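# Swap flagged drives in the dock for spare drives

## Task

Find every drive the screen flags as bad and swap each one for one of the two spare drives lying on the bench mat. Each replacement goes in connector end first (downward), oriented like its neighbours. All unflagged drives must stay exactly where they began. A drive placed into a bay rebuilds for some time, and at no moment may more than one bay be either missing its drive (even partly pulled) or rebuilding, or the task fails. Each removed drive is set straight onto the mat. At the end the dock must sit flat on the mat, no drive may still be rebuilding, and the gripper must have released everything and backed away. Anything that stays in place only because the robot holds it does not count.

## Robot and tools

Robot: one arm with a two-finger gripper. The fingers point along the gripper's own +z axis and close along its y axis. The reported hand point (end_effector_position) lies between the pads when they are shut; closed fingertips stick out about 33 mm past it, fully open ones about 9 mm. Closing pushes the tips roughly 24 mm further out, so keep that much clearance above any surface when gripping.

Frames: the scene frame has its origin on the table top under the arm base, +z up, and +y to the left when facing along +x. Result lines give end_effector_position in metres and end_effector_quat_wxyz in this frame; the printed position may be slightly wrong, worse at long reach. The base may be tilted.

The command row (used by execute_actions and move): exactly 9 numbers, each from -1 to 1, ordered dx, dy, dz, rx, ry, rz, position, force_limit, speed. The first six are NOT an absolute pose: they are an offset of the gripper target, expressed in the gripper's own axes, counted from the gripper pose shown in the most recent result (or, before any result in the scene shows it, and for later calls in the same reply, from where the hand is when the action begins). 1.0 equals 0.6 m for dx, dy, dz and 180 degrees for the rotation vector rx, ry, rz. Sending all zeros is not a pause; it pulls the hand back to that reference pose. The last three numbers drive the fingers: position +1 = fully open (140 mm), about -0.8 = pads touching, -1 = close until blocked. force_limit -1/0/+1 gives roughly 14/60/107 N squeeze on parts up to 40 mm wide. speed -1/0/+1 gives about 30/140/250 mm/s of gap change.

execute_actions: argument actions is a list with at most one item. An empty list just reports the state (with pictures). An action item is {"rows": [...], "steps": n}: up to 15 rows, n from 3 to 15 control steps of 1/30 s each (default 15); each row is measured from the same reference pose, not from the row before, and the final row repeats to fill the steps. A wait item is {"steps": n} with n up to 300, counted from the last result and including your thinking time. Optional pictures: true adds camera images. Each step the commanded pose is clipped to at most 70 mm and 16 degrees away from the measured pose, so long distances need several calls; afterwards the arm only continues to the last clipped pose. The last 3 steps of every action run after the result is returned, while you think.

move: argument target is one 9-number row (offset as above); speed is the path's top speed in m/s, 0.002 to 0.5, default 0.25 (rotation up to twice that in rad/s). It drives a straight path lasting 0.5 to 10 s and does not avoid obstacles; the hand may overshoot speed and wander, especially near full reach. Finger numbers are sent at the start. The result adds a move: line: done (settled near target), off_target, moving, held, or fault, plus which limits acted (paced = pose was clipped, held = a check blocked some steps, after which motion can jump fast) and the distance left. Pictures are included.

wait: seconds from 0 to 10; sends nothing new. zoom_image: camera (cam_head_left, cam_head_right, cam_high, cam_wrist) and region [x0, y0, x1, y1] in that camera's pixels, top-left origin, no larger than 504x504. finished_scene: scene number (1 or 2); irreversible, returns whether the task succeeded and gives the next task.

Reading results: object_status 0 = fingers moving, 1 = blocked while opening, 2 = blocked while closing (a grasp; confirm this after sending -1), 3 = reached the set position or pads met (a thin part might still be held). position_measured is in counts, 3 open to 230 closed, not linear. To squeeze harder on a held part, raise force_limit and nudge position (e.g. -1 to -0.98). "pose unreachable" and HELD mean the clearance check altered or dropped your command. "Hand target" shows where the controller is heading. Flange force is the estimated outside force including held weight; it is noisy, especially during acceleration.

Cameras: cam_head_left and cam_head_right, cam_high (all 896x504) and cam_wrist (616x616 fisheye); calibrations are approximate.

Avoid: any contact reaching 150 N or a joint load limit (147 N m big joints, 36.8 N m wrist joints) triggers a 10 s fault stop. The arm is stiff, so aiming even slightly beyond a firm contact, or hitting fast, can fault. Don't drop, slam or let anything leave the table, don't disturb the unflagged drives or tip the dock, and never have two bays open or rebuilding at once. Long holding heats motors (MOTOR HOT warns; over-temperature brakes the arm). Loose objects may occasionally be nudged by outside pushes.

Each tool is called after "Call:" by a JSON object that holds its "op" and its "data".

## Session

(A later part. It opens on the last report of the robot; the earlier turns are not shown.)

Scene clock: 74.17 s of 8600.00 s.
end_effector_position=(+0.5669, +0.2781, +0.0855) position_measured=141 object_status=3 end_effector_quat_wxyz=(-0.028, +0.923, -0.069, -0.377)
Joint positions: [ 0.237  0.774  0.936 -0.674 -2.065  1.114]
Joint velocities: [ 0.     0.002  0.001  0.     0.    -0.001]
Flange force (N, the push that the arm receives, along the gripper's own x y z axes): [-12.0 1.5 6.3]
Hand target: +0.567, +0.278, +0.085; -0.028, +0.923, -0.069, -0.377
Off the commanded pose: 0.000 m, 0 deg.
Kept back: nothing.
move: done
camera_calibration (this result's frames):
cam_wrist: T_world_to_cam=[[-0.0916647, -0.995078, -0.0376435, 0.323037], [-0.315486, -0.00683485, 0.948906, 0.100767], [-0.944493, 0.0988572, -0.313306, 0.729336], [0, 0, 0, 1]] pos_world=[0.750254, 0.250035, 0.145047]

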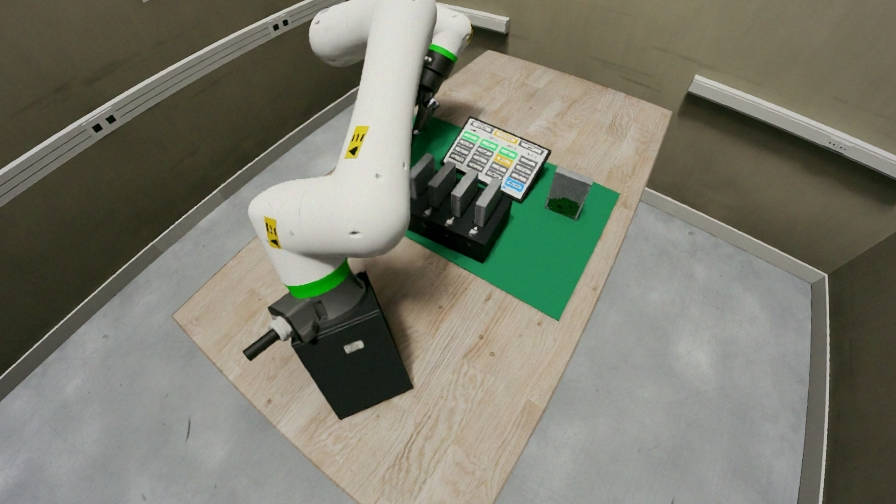

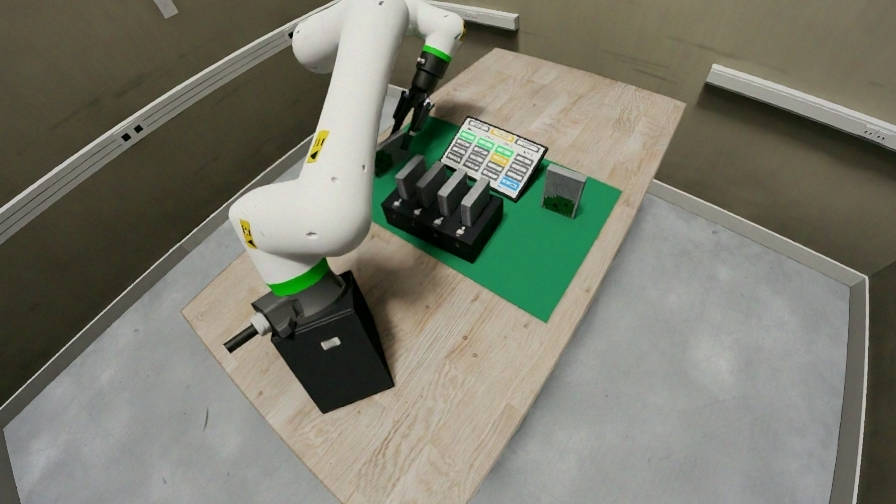

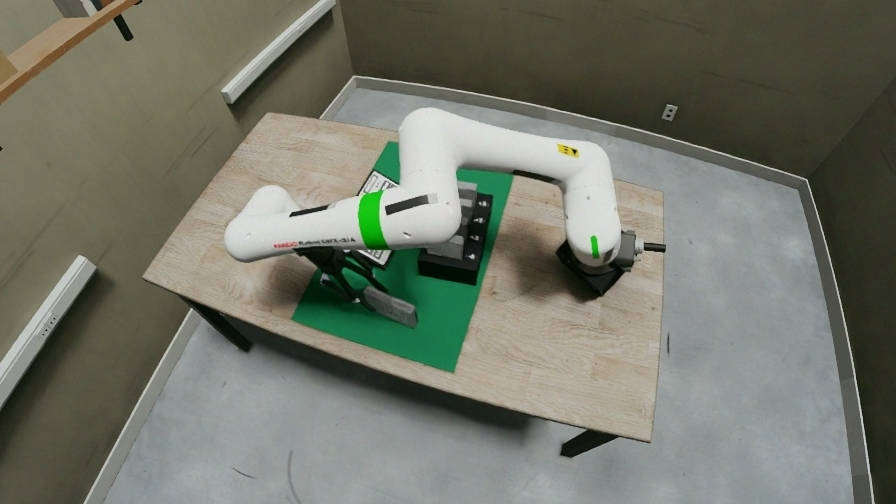

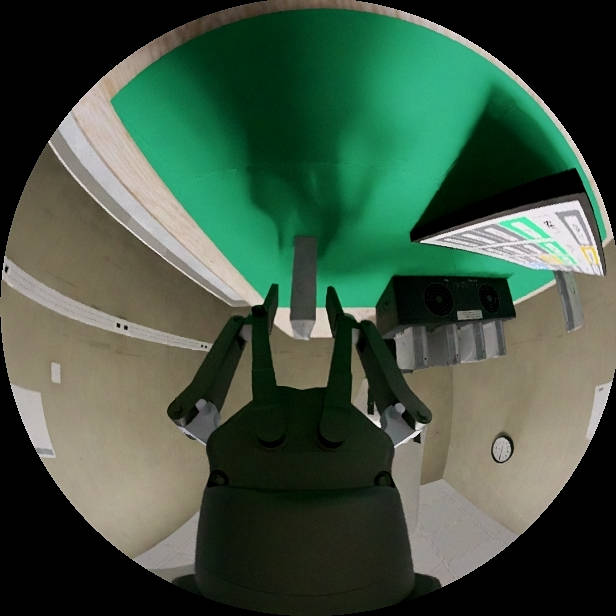

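Call:
{"op": "move", "data": {"target": [0,0,0,0,0,0,-1,0.6,-0.5]}}

Call:
{"op": "move", "data": {"target": [-0.111,0.04,-0.111,0,0,0,-1,0.6,-0.5], "speed": 0.12}}

Call:
{"op": "move", "data": {"target": [0,0,0,0,0.5,0,-1,0.6,-0.5]}}

Call:
{"op": "move", "data": {"target": [-0.048,0,0.048,0,0,0,-1,0.6,-0.5], "speed": 0.05}}

Scene clock: 75.10 s of 8600.00 s.
end_effector_position=(+0.5670, +0.2781, +0.0855) position_measured=196 object_status=2 end_effector_quat_wxyz=(-0.028, +0.923, -0.069, -0.377)
Joint positions: [ 0.237  0.774  0.936 -0.674 -2.065  1.114]
Joint velocities: [-0.    -0.001 -0.002 -0.     0.    -0.001]
Flange force (N, the push that the arm receives, along the gripper's own x y z axes): [-8.0 1.6 -3.0]
Hand target: +0.567, +0.278, +0.085; -0.028, +0.923, -0.069, -0.377
Off the commanded pose: 0.000 m, 0 deg.
Kept back: nothing.
move: done
camera_calibration (this result's frames):
cam_wrist: T_world_to_cam=[[-0.0916048, -0.995084, -0.0376235, 0.323007], [-0.315572, -0.00682572, 0.948877, 0.100826], [-0.94447, 0.0987946, -0.313395, 0.729383], [0, 0, 0, 1]] pos_world=[0.750287, 0.250048, 0.145067]

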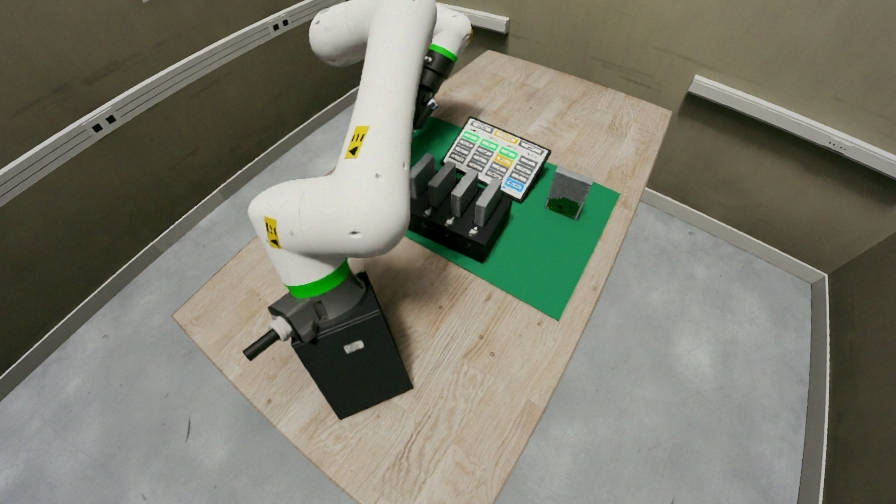

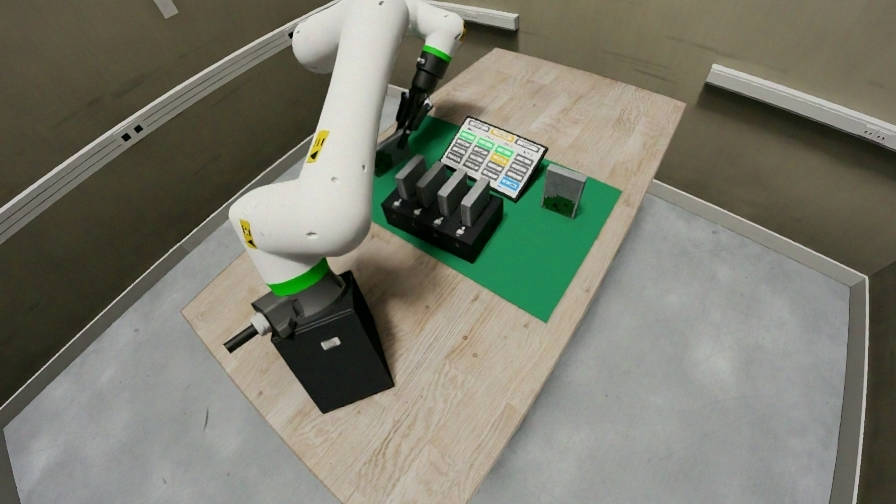

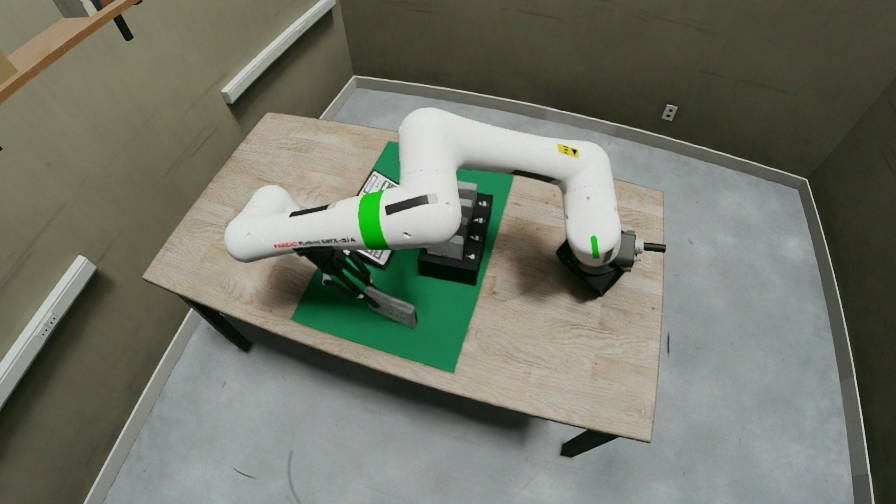

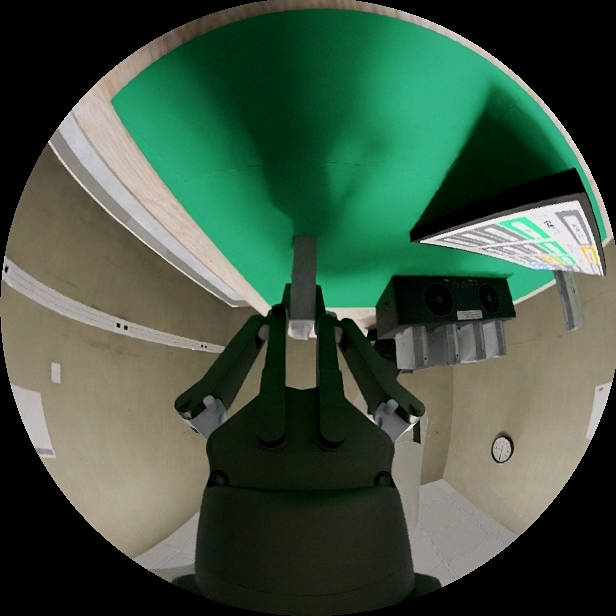

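Scene clock: 76.23 s of 8600.00 s.
end_effector_position=(+0.5628, +0.2546, +0.1797) position_measured=196 object_status=2 end_effector_quat_wxyz=(-0.028, +0.923, -0.069, -0.377)
Joint positions: [ 0.16   0.671  0.937 -0.694 -2.193  1.106]
Joint velocities: [-0.001  0.     0.001  0.     0.001  0.001]
Flange force (N, the push that the arm receives, along the gripper's own x y z axes): [-4.8 -2.3 8.8]
Hand target: +0.563, +0.255, +0.180; -0.028, +0.923, -0.069, -0.377
Off the commanded pose: 0.000 m, 0 deg.
Kept back: nothing.
move: done
camera_calibration (this result's frames):
cam_wrist: T_world_to_cam=[[-0.0913609, -0.995111, -0.0375174, 0.302678], [-0.315579, -0.00680096, 0.948875, 0.00997917], [-0.944491, 0.0985298, -0.313415, 0.757335], [0, 0, 0, 1]] pos_world=[0.746098, 0.226646, 0.239247]

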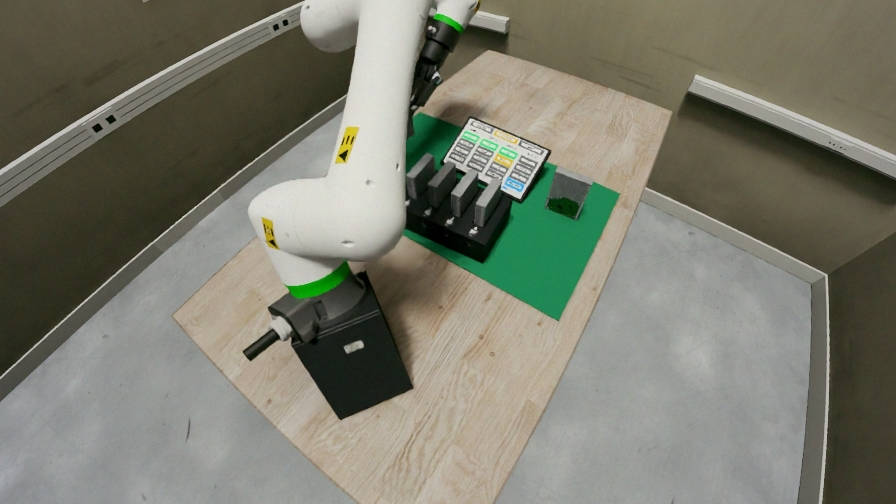

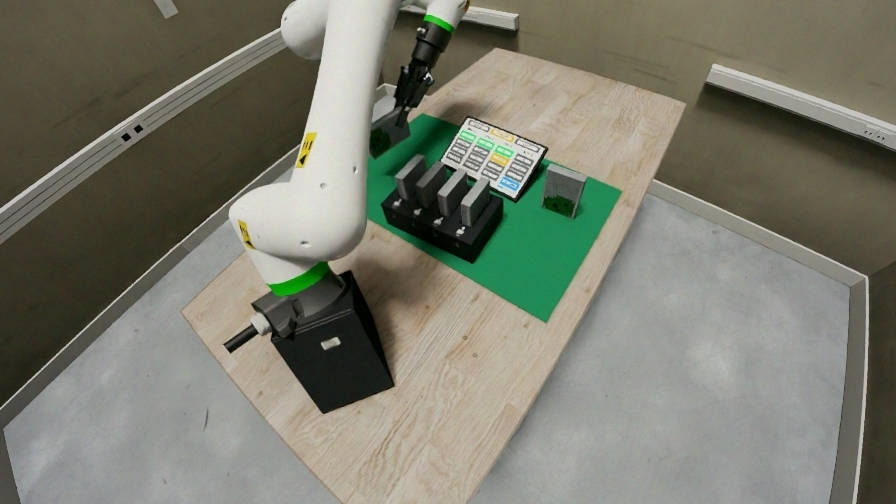

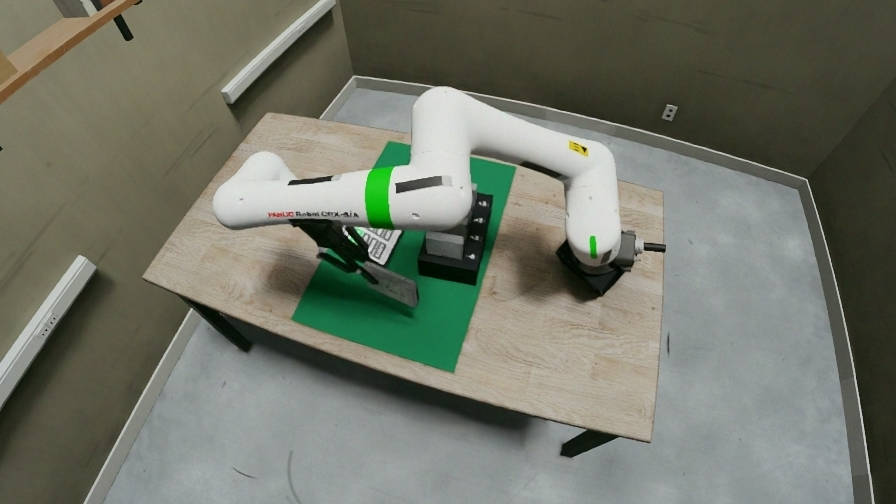

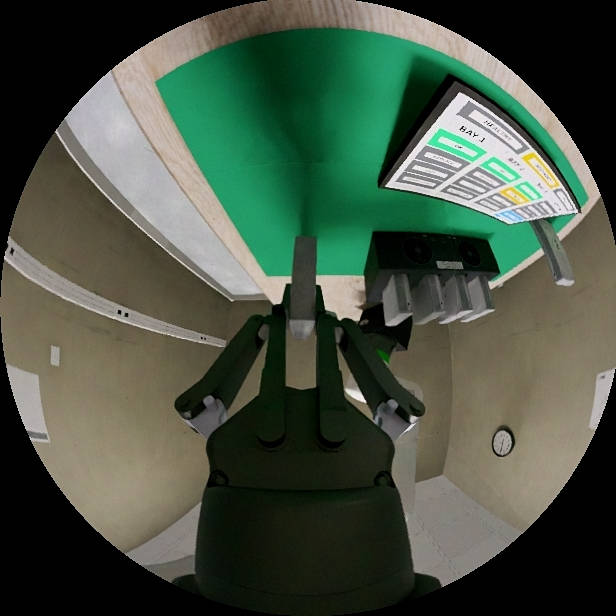

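Scene clock: 80.40 s of 8600.00 s.
end_effector_position=(+0.5616, +0.2543, +0.1799) position_measured=196 object_status=2 end_effector_quat_wxyz=(+0.028, +0.921, -0.068, +0.384)
Joint positions: [ 0.467 -0.466 -1.011  1.668 -0.277 -0.799]
Joint velocities: [-0.065 -0.003 -0.006  0.12   0.054 -0.086]
Flange force (N, the push that the arm receives, along the gripper's own x y z axes): no reading
Hand target: +0.562, +0.254, +0.180; +0.028, +0.920, -0.068, +0.384
Off the commanded pose: 0.001 m, 0 deg.
Kept back: nothing.
move: done
camera_calibration (this result's frames):
cam_wrist: T_world_to_cam=[[-0.108426, -0.99259, 0.0548627, 0.294597], [-0.948275, 0.0867058, -0.30538, 0.56659], [0.29836, -0.0851359, -0.950649, 0.219692], [0, 0, 0, 1]] pos_world=[0.503678, 0.261991, 0.365713]

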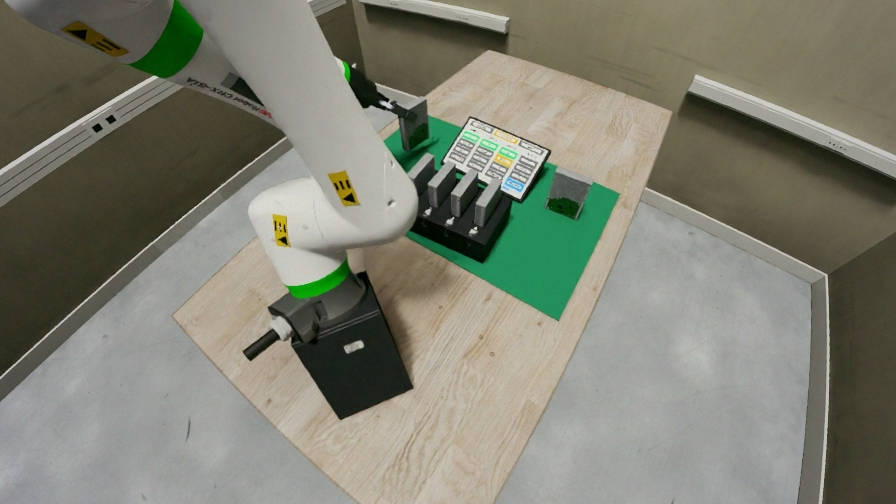

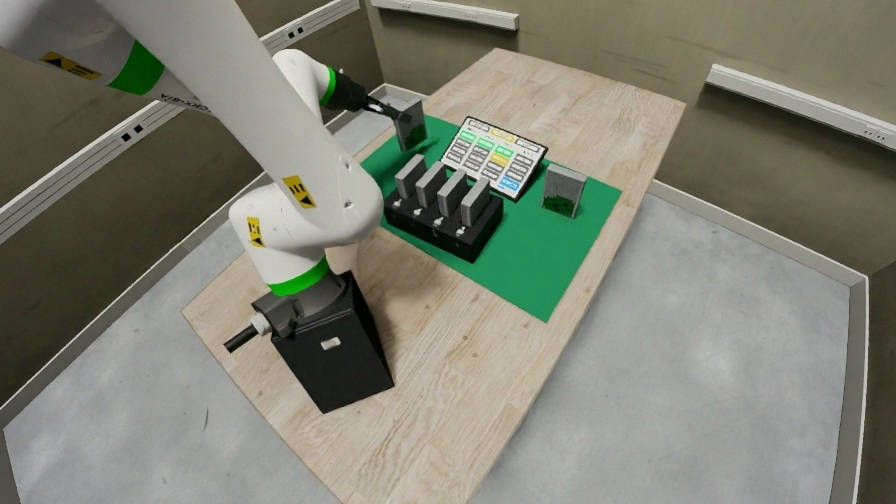

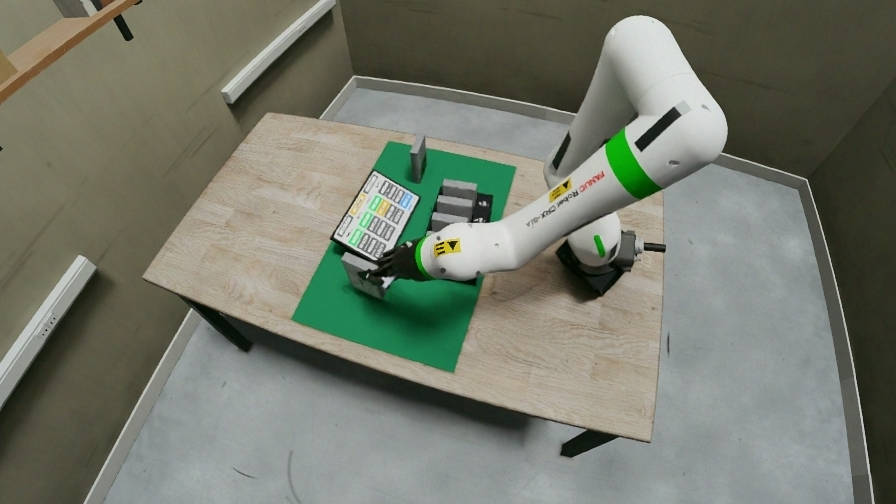

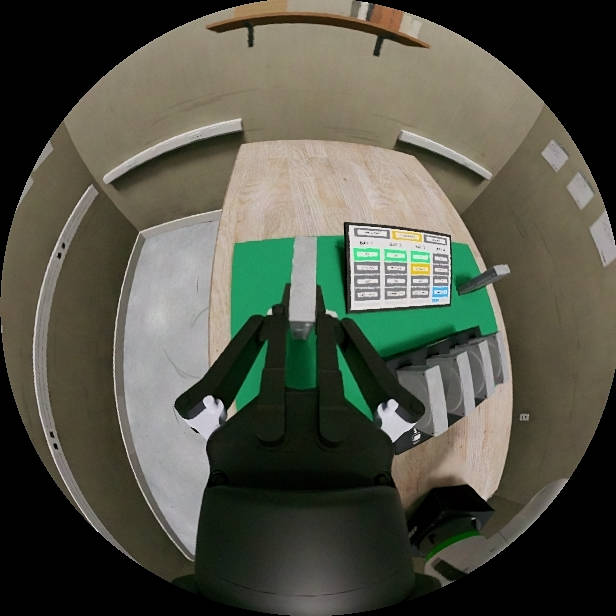

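Scene clock: 81.53 s of 8600.00 s.
end_effector_position=(+0.5614, +0.2541, +0.1393) position_measured=196 object_status=2 end_effector_quat_wxyz=(+0.037, +0.921, -0.072, +0.380)
Joint positions: [ 0.295 -0.378 -0.988  2.16  -0.166 -1.209]
Joint velocities: [-0.16  -0.018  0.034  0.379  0.127 -0.291]
Flange force (N, the push that the arm receives, along the gripper's own x y z axes): no reading
Hand target: +0.561, +0.254, +0.139; +0.036, +0.921, -0.072, +0.380
Off the commanded pose: 0.000 m, 1 deg.
Kept back: nothing.
move: done
camera_calibration (this result's frames):
cam_wrist: T_world_to_cam=[[-0.121206, -0.990225, 0.0690227, 0.301167], [-0.949613, 0.0954256, -0.298545, 0.551615], [0.28904, -0.10173, -0.951896, 0.190731], [0, 0, 0, 1]] pos_world=[0.505196, 0.264988, 0.325451]

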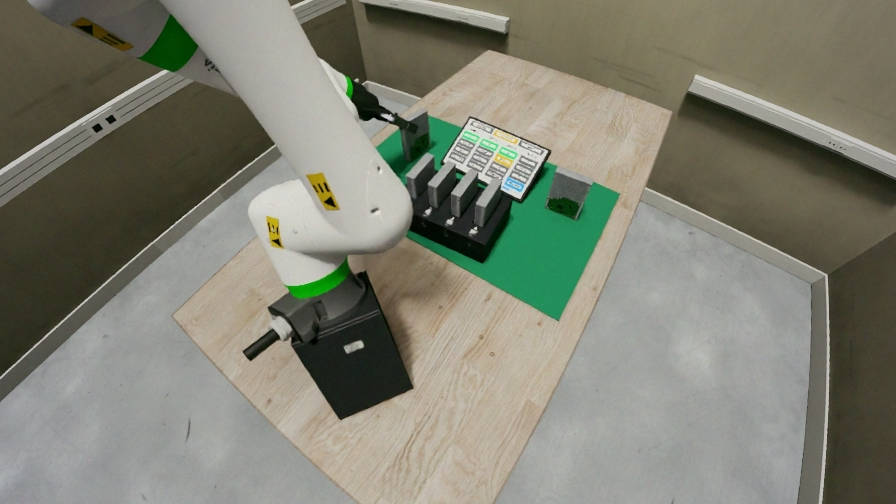

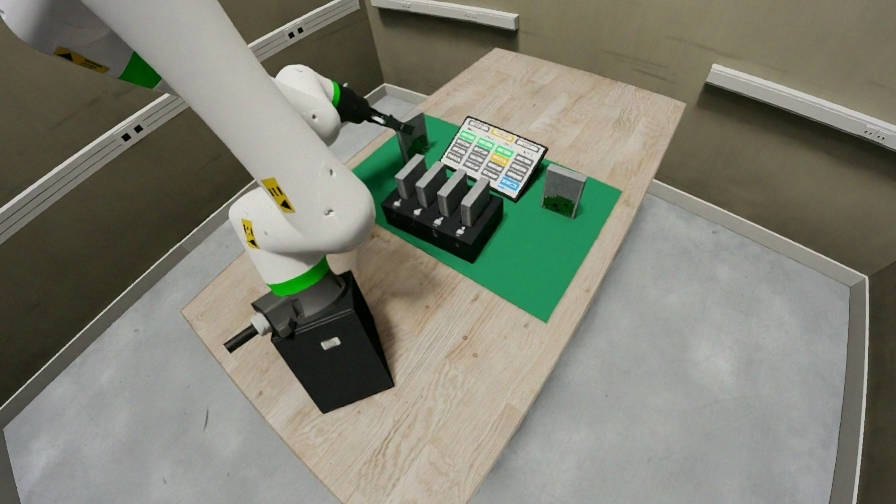

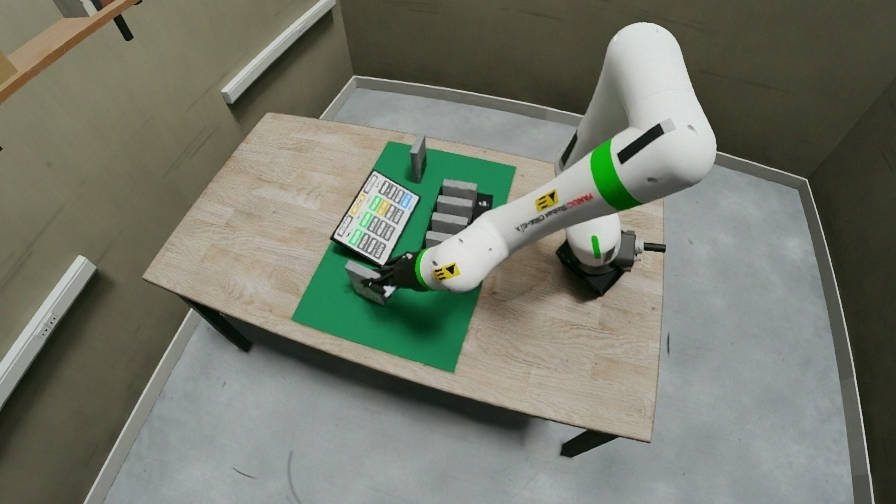

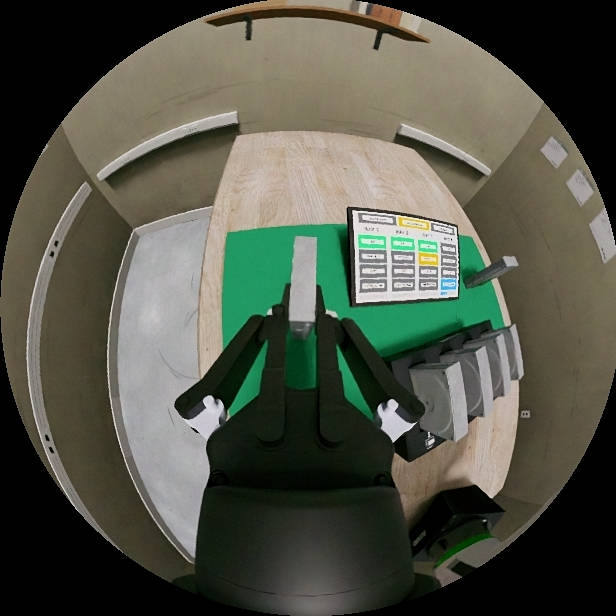

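Call:
{"op": "move", "data": {"target": [-0.007,0,0.007,0,0,0,-1,0.6,-0.5], "speed": 0.01}}

Call:
{"op": "move", "data": {"target": [0,0,0,0,0,0,-0.1,0,-1]}}

Call:
{"op": "move", "data": {"target": [0.095,0,-0.095,0,0,0,-0.1,0,0], "speed": 0.05}}

Call:
{"op": "move", "data": {"target": [0,0,0,0,-0.25,0,-0.1,0,0], "speed": 0.15}}

Scene clock: 82.60 s of 8600.00 s.
end_effector_position=(+0.5614, +0.2540, +0.1335) position_measured=196 object_status=2 end_effector_quat_wxyz=(+0.038, +0.921, -0.072, +0.380)
Joint positions: [ 0.265 -0.366 -0.976  2.26  -0.147 -1.293]
Joint velocities: [-0.037 -0.004  0.009  0.092  0.033 -0.069]
Flange force (N, the push that the arm receives, along the gripper's own x y z axes): no reading
Hand target: +0.561, +0.254, +0.133; +0.038, +0.922, -0.072, +0.380
Off the commanded pose: 0.000 m, 0 deg.
Kept back: nothing.
move: done
camera_calibration (this result's frames):
cam_wrist: T_world_to_cam=[[-0.122604, -0.989946, 0.070529, 0.302043], [-0.949625, 0.0963651, -0.298204, 0.549563], [0.288409, -0.103537, -0.951893, 0.186003], [0, 0, 0, 1]] pos_world=[0.505265, 0.265306, 0.319634]

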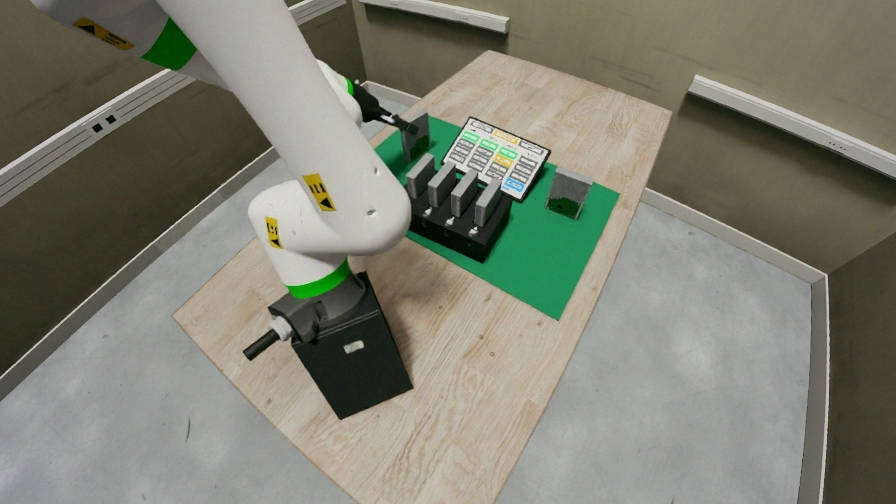

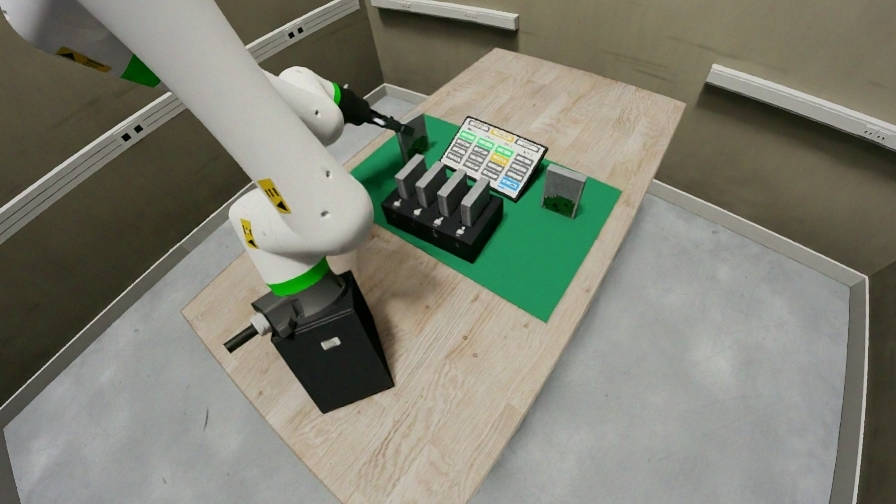

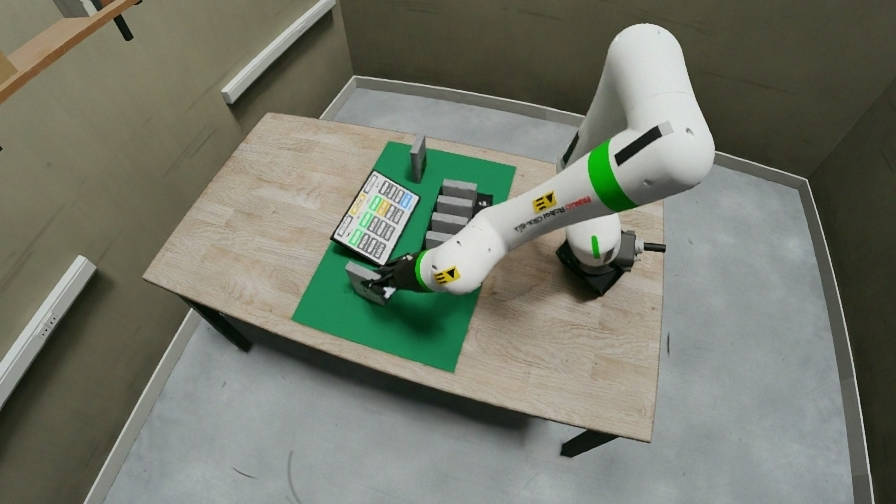

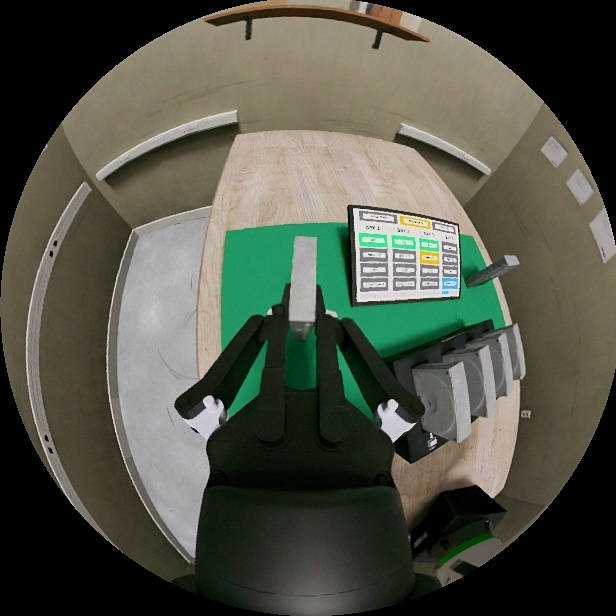

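Scene clock: 83.97 s of 8600.00 s.
end_effector_position=(+0.5614, +0.2540, +0.1335) position_measured=141 object_status=3 end_effector_quat_wxyz=(+0.038, +0.921, -0.072, +0.380)
Joint positions: [ 0.264 -0.366 -0.976  2.26  -0.146 -1.294]
Joint velocities: [ 0.001  0.001 -0.    -0.001 -0.001 -0.   ]
Flange force (N, the push that the arm receives, along the gripper's own x y z axes): no reading
Hand target: +0.561, +0.254, +0.133; +0.038, +0.921, -0.072, +0.380
Off the commanded pose: 0.000 m, 0 deg.
Kept back: nothing.
move: done
camera_calibration (this result's frames):
cam_wrist: T_world_to_cam=[[-0.122588, -0.98995, 0.0705047, 0.302045], [-0.949616, 0.0963524, -0.298238, 0.549575], [0.288447, -0.103513, -0.951884, 0.185993], [0, 0, 0, 1]] pos_world=[0.505263, 0.265309, 0.319652]

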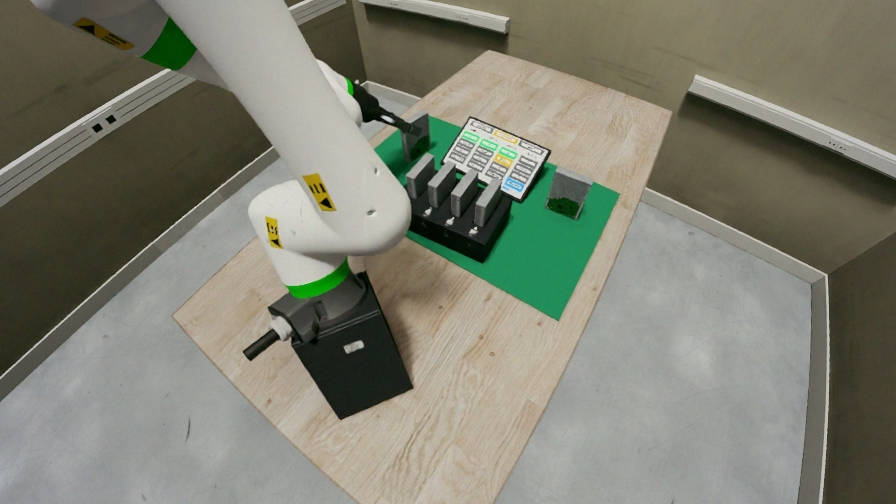

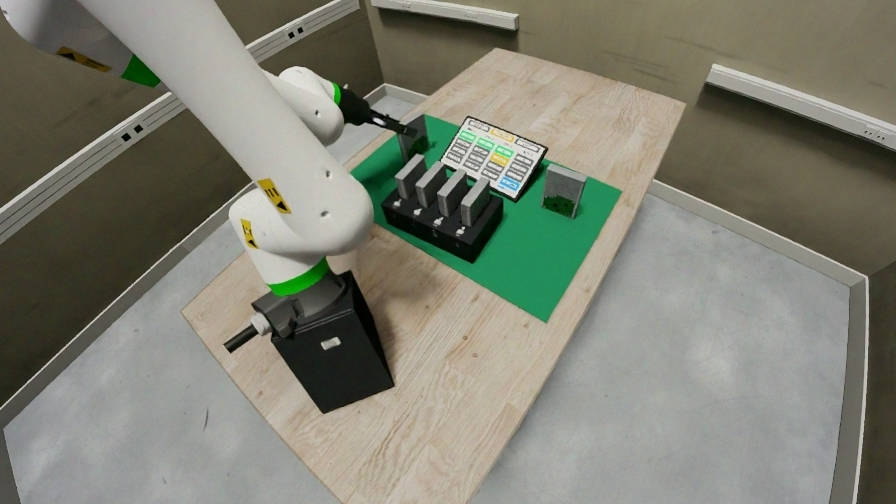

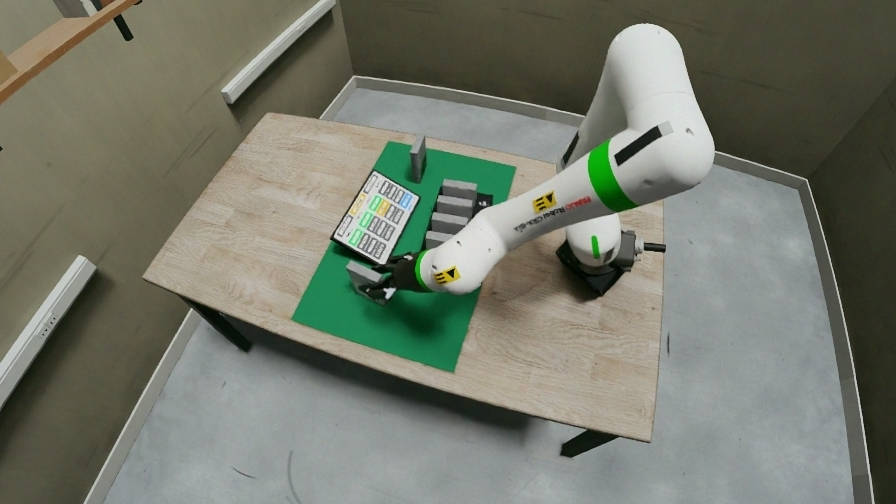

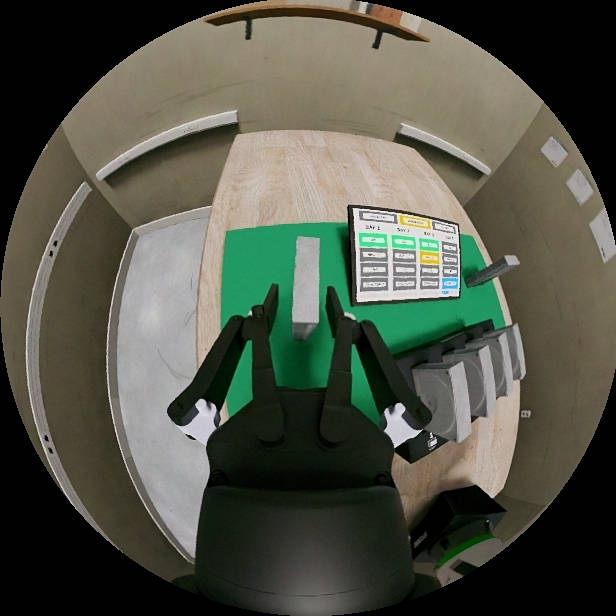

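Scene clock: 86.03 s of 8600.00 s.
end_effector_position=(+0.5615, +0.2551, +0.2141) position_measured=141 object_status=3 end_effector_quat_wxyz=(+0.038, +0.921, -0.072, +0.380)
Joint positions: [-0.004 -0.565 -0.827  2.695  0.282 -1.606]
Joint velocities: [-0.001  0.004  0.026  0.077  0.019 -0.079]
Flange force (N, the push that the arm receives, along the gripper's own x y z axes): no reading
Hand target: +0.561, +0.255, +0.214; +0.038, +0.921, -0.072, +0.380
Off the commanded pose: 0.000 m, 0 deg.
Kept back: nothing.
move: done
camera_calibration (this result's frames):
cam_wrist: T_world_to_cam=[[-0.122416, -0.989936, 0.0710053, 0.297255], [-0.949598, 0.0960238, -0.298402, 0.573747], [0.288581, -0.103956, -0.951795, 0.262847], [0, 0, 0, 1]] pos_world=[0.505365, 0.266494, 0.400277]

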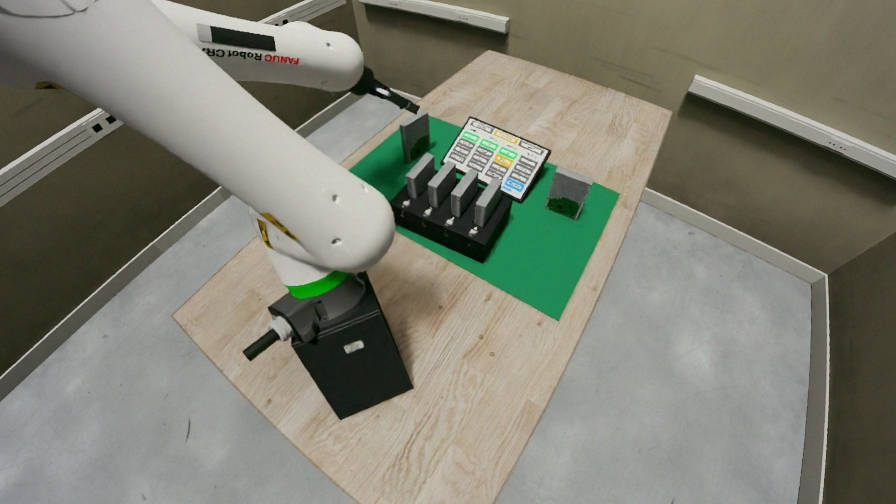

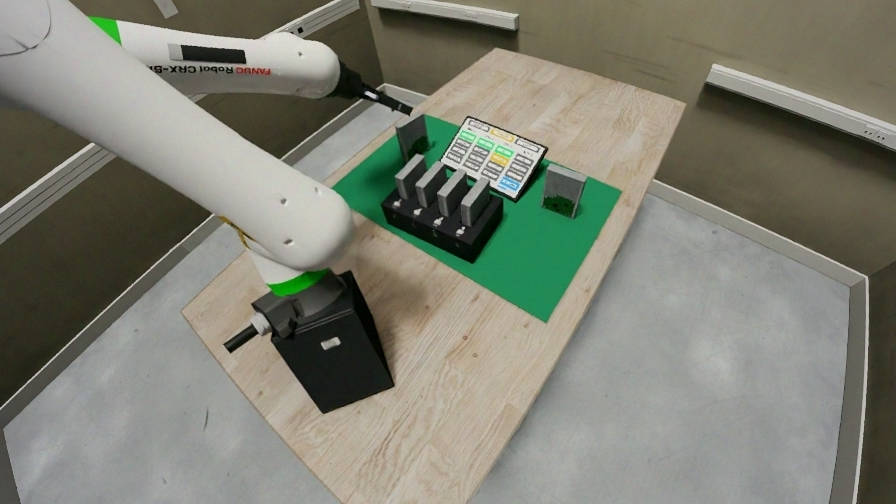

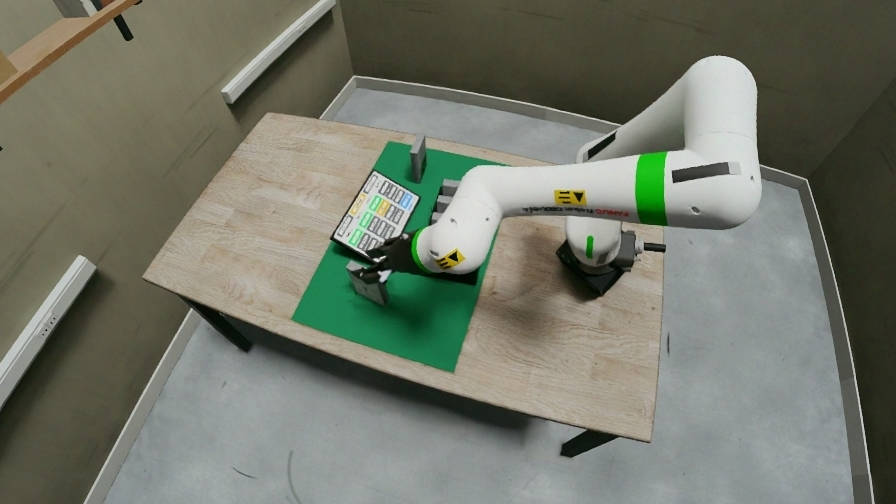

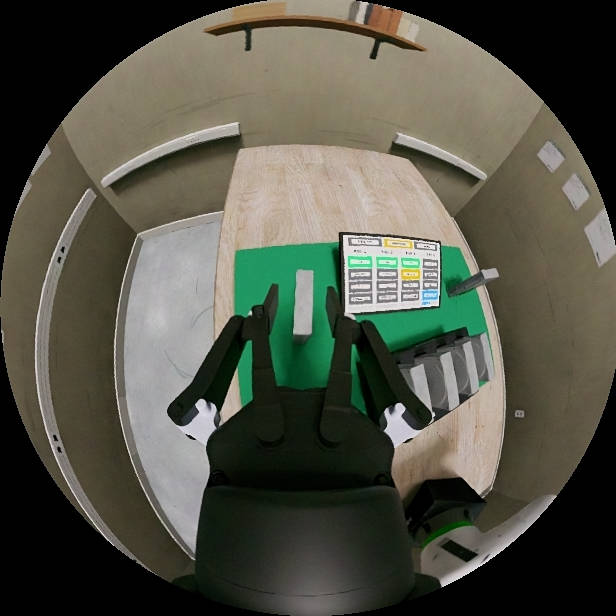

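Scene clock: 88.97 s of 8600.00 s.
end_effector_position=(+0.5613, +0.2556, +0.2149) position_measured=141 object_status=3 end_effector_quat_wxyz=(+0.008, +0.997, -0.081, -0.001)
Joint positions: [-0.237 -0.064 -0.16   2.659  1.319 -1.445]
Joint velocities: [-0.     0.002  0.     0.     0.     0.001]
Flange force (N, the push that the arm receives, along the gripper's own x y z axes): [-4.6 1.3 -2.9]
Hand target: +0.561, +0.256, +0.215; +0.008, +0.997, -0.081, -0.002
Off the commanded pose: 0.001 m, 0 deg.
Kept back: nothing.
move: done
camera_calibration (this result's frames):
cam_wrist: T_world_to_cam=[[-0.0949057, -0.995087, 0.0282033, 0.29271], [-0.881314, 0.0971613, 0.462434, 0.371648], [-0.462902, 0.0190316, -0.886205, 0.639984], [0, 0, 0, 1]] pos_world=[0.651569, 0.242983, 0.387039]

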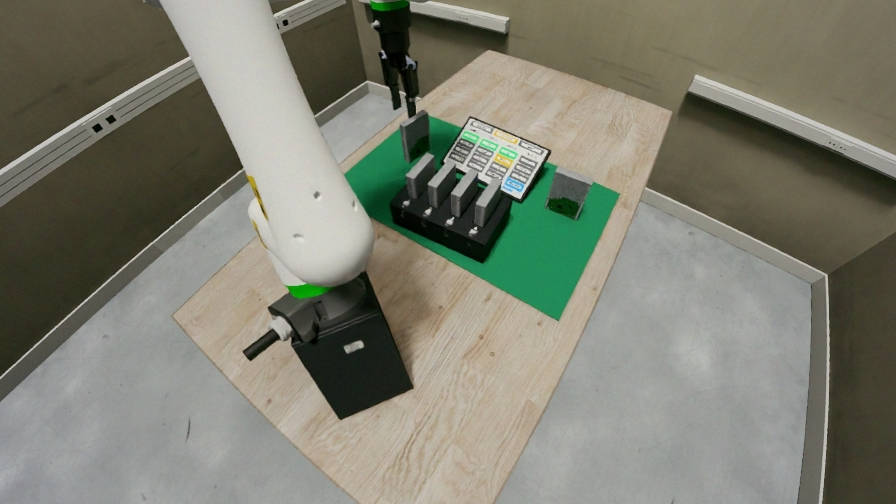

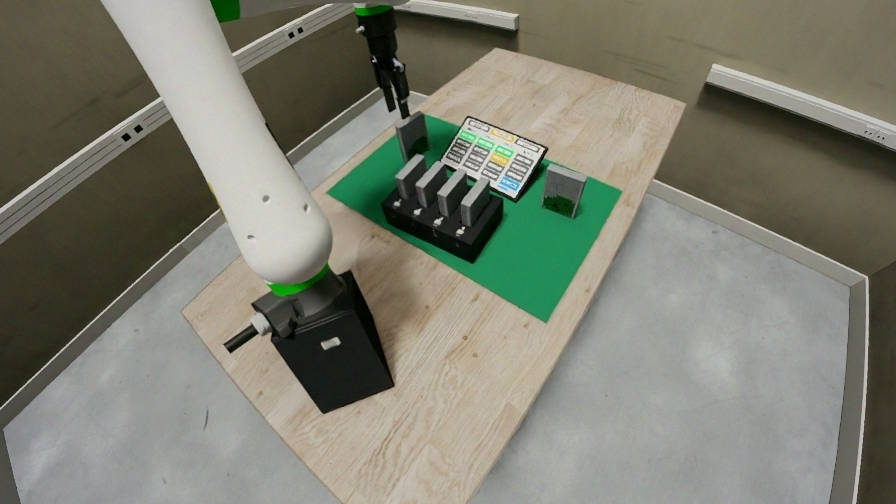

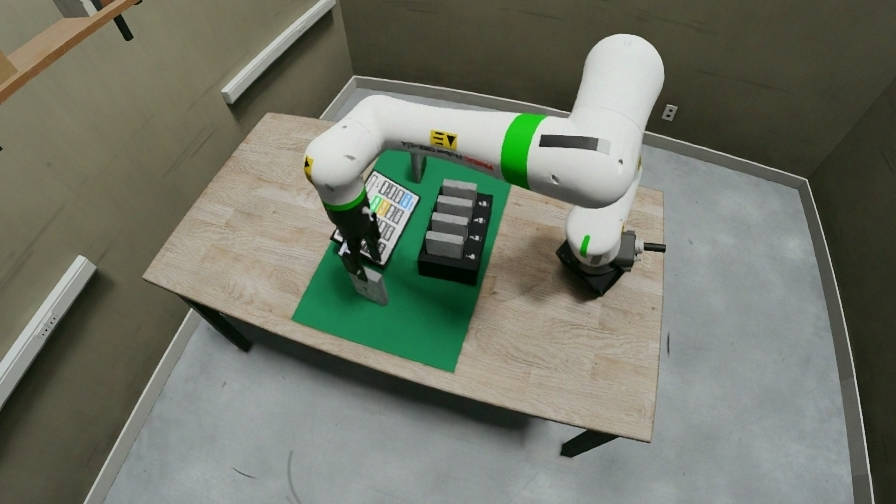

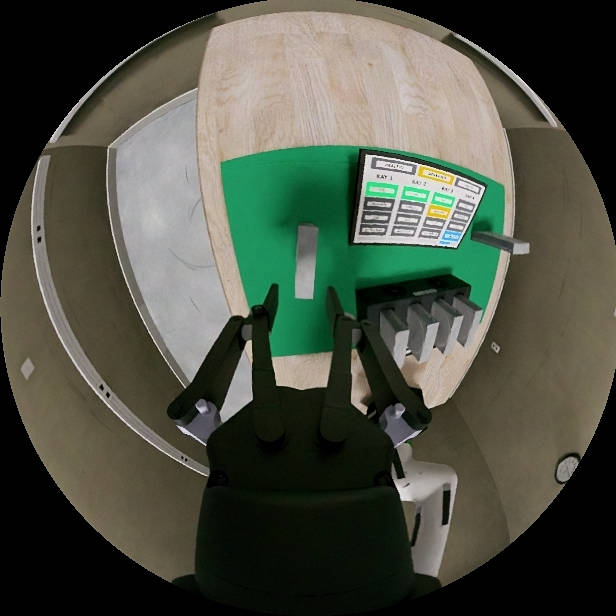

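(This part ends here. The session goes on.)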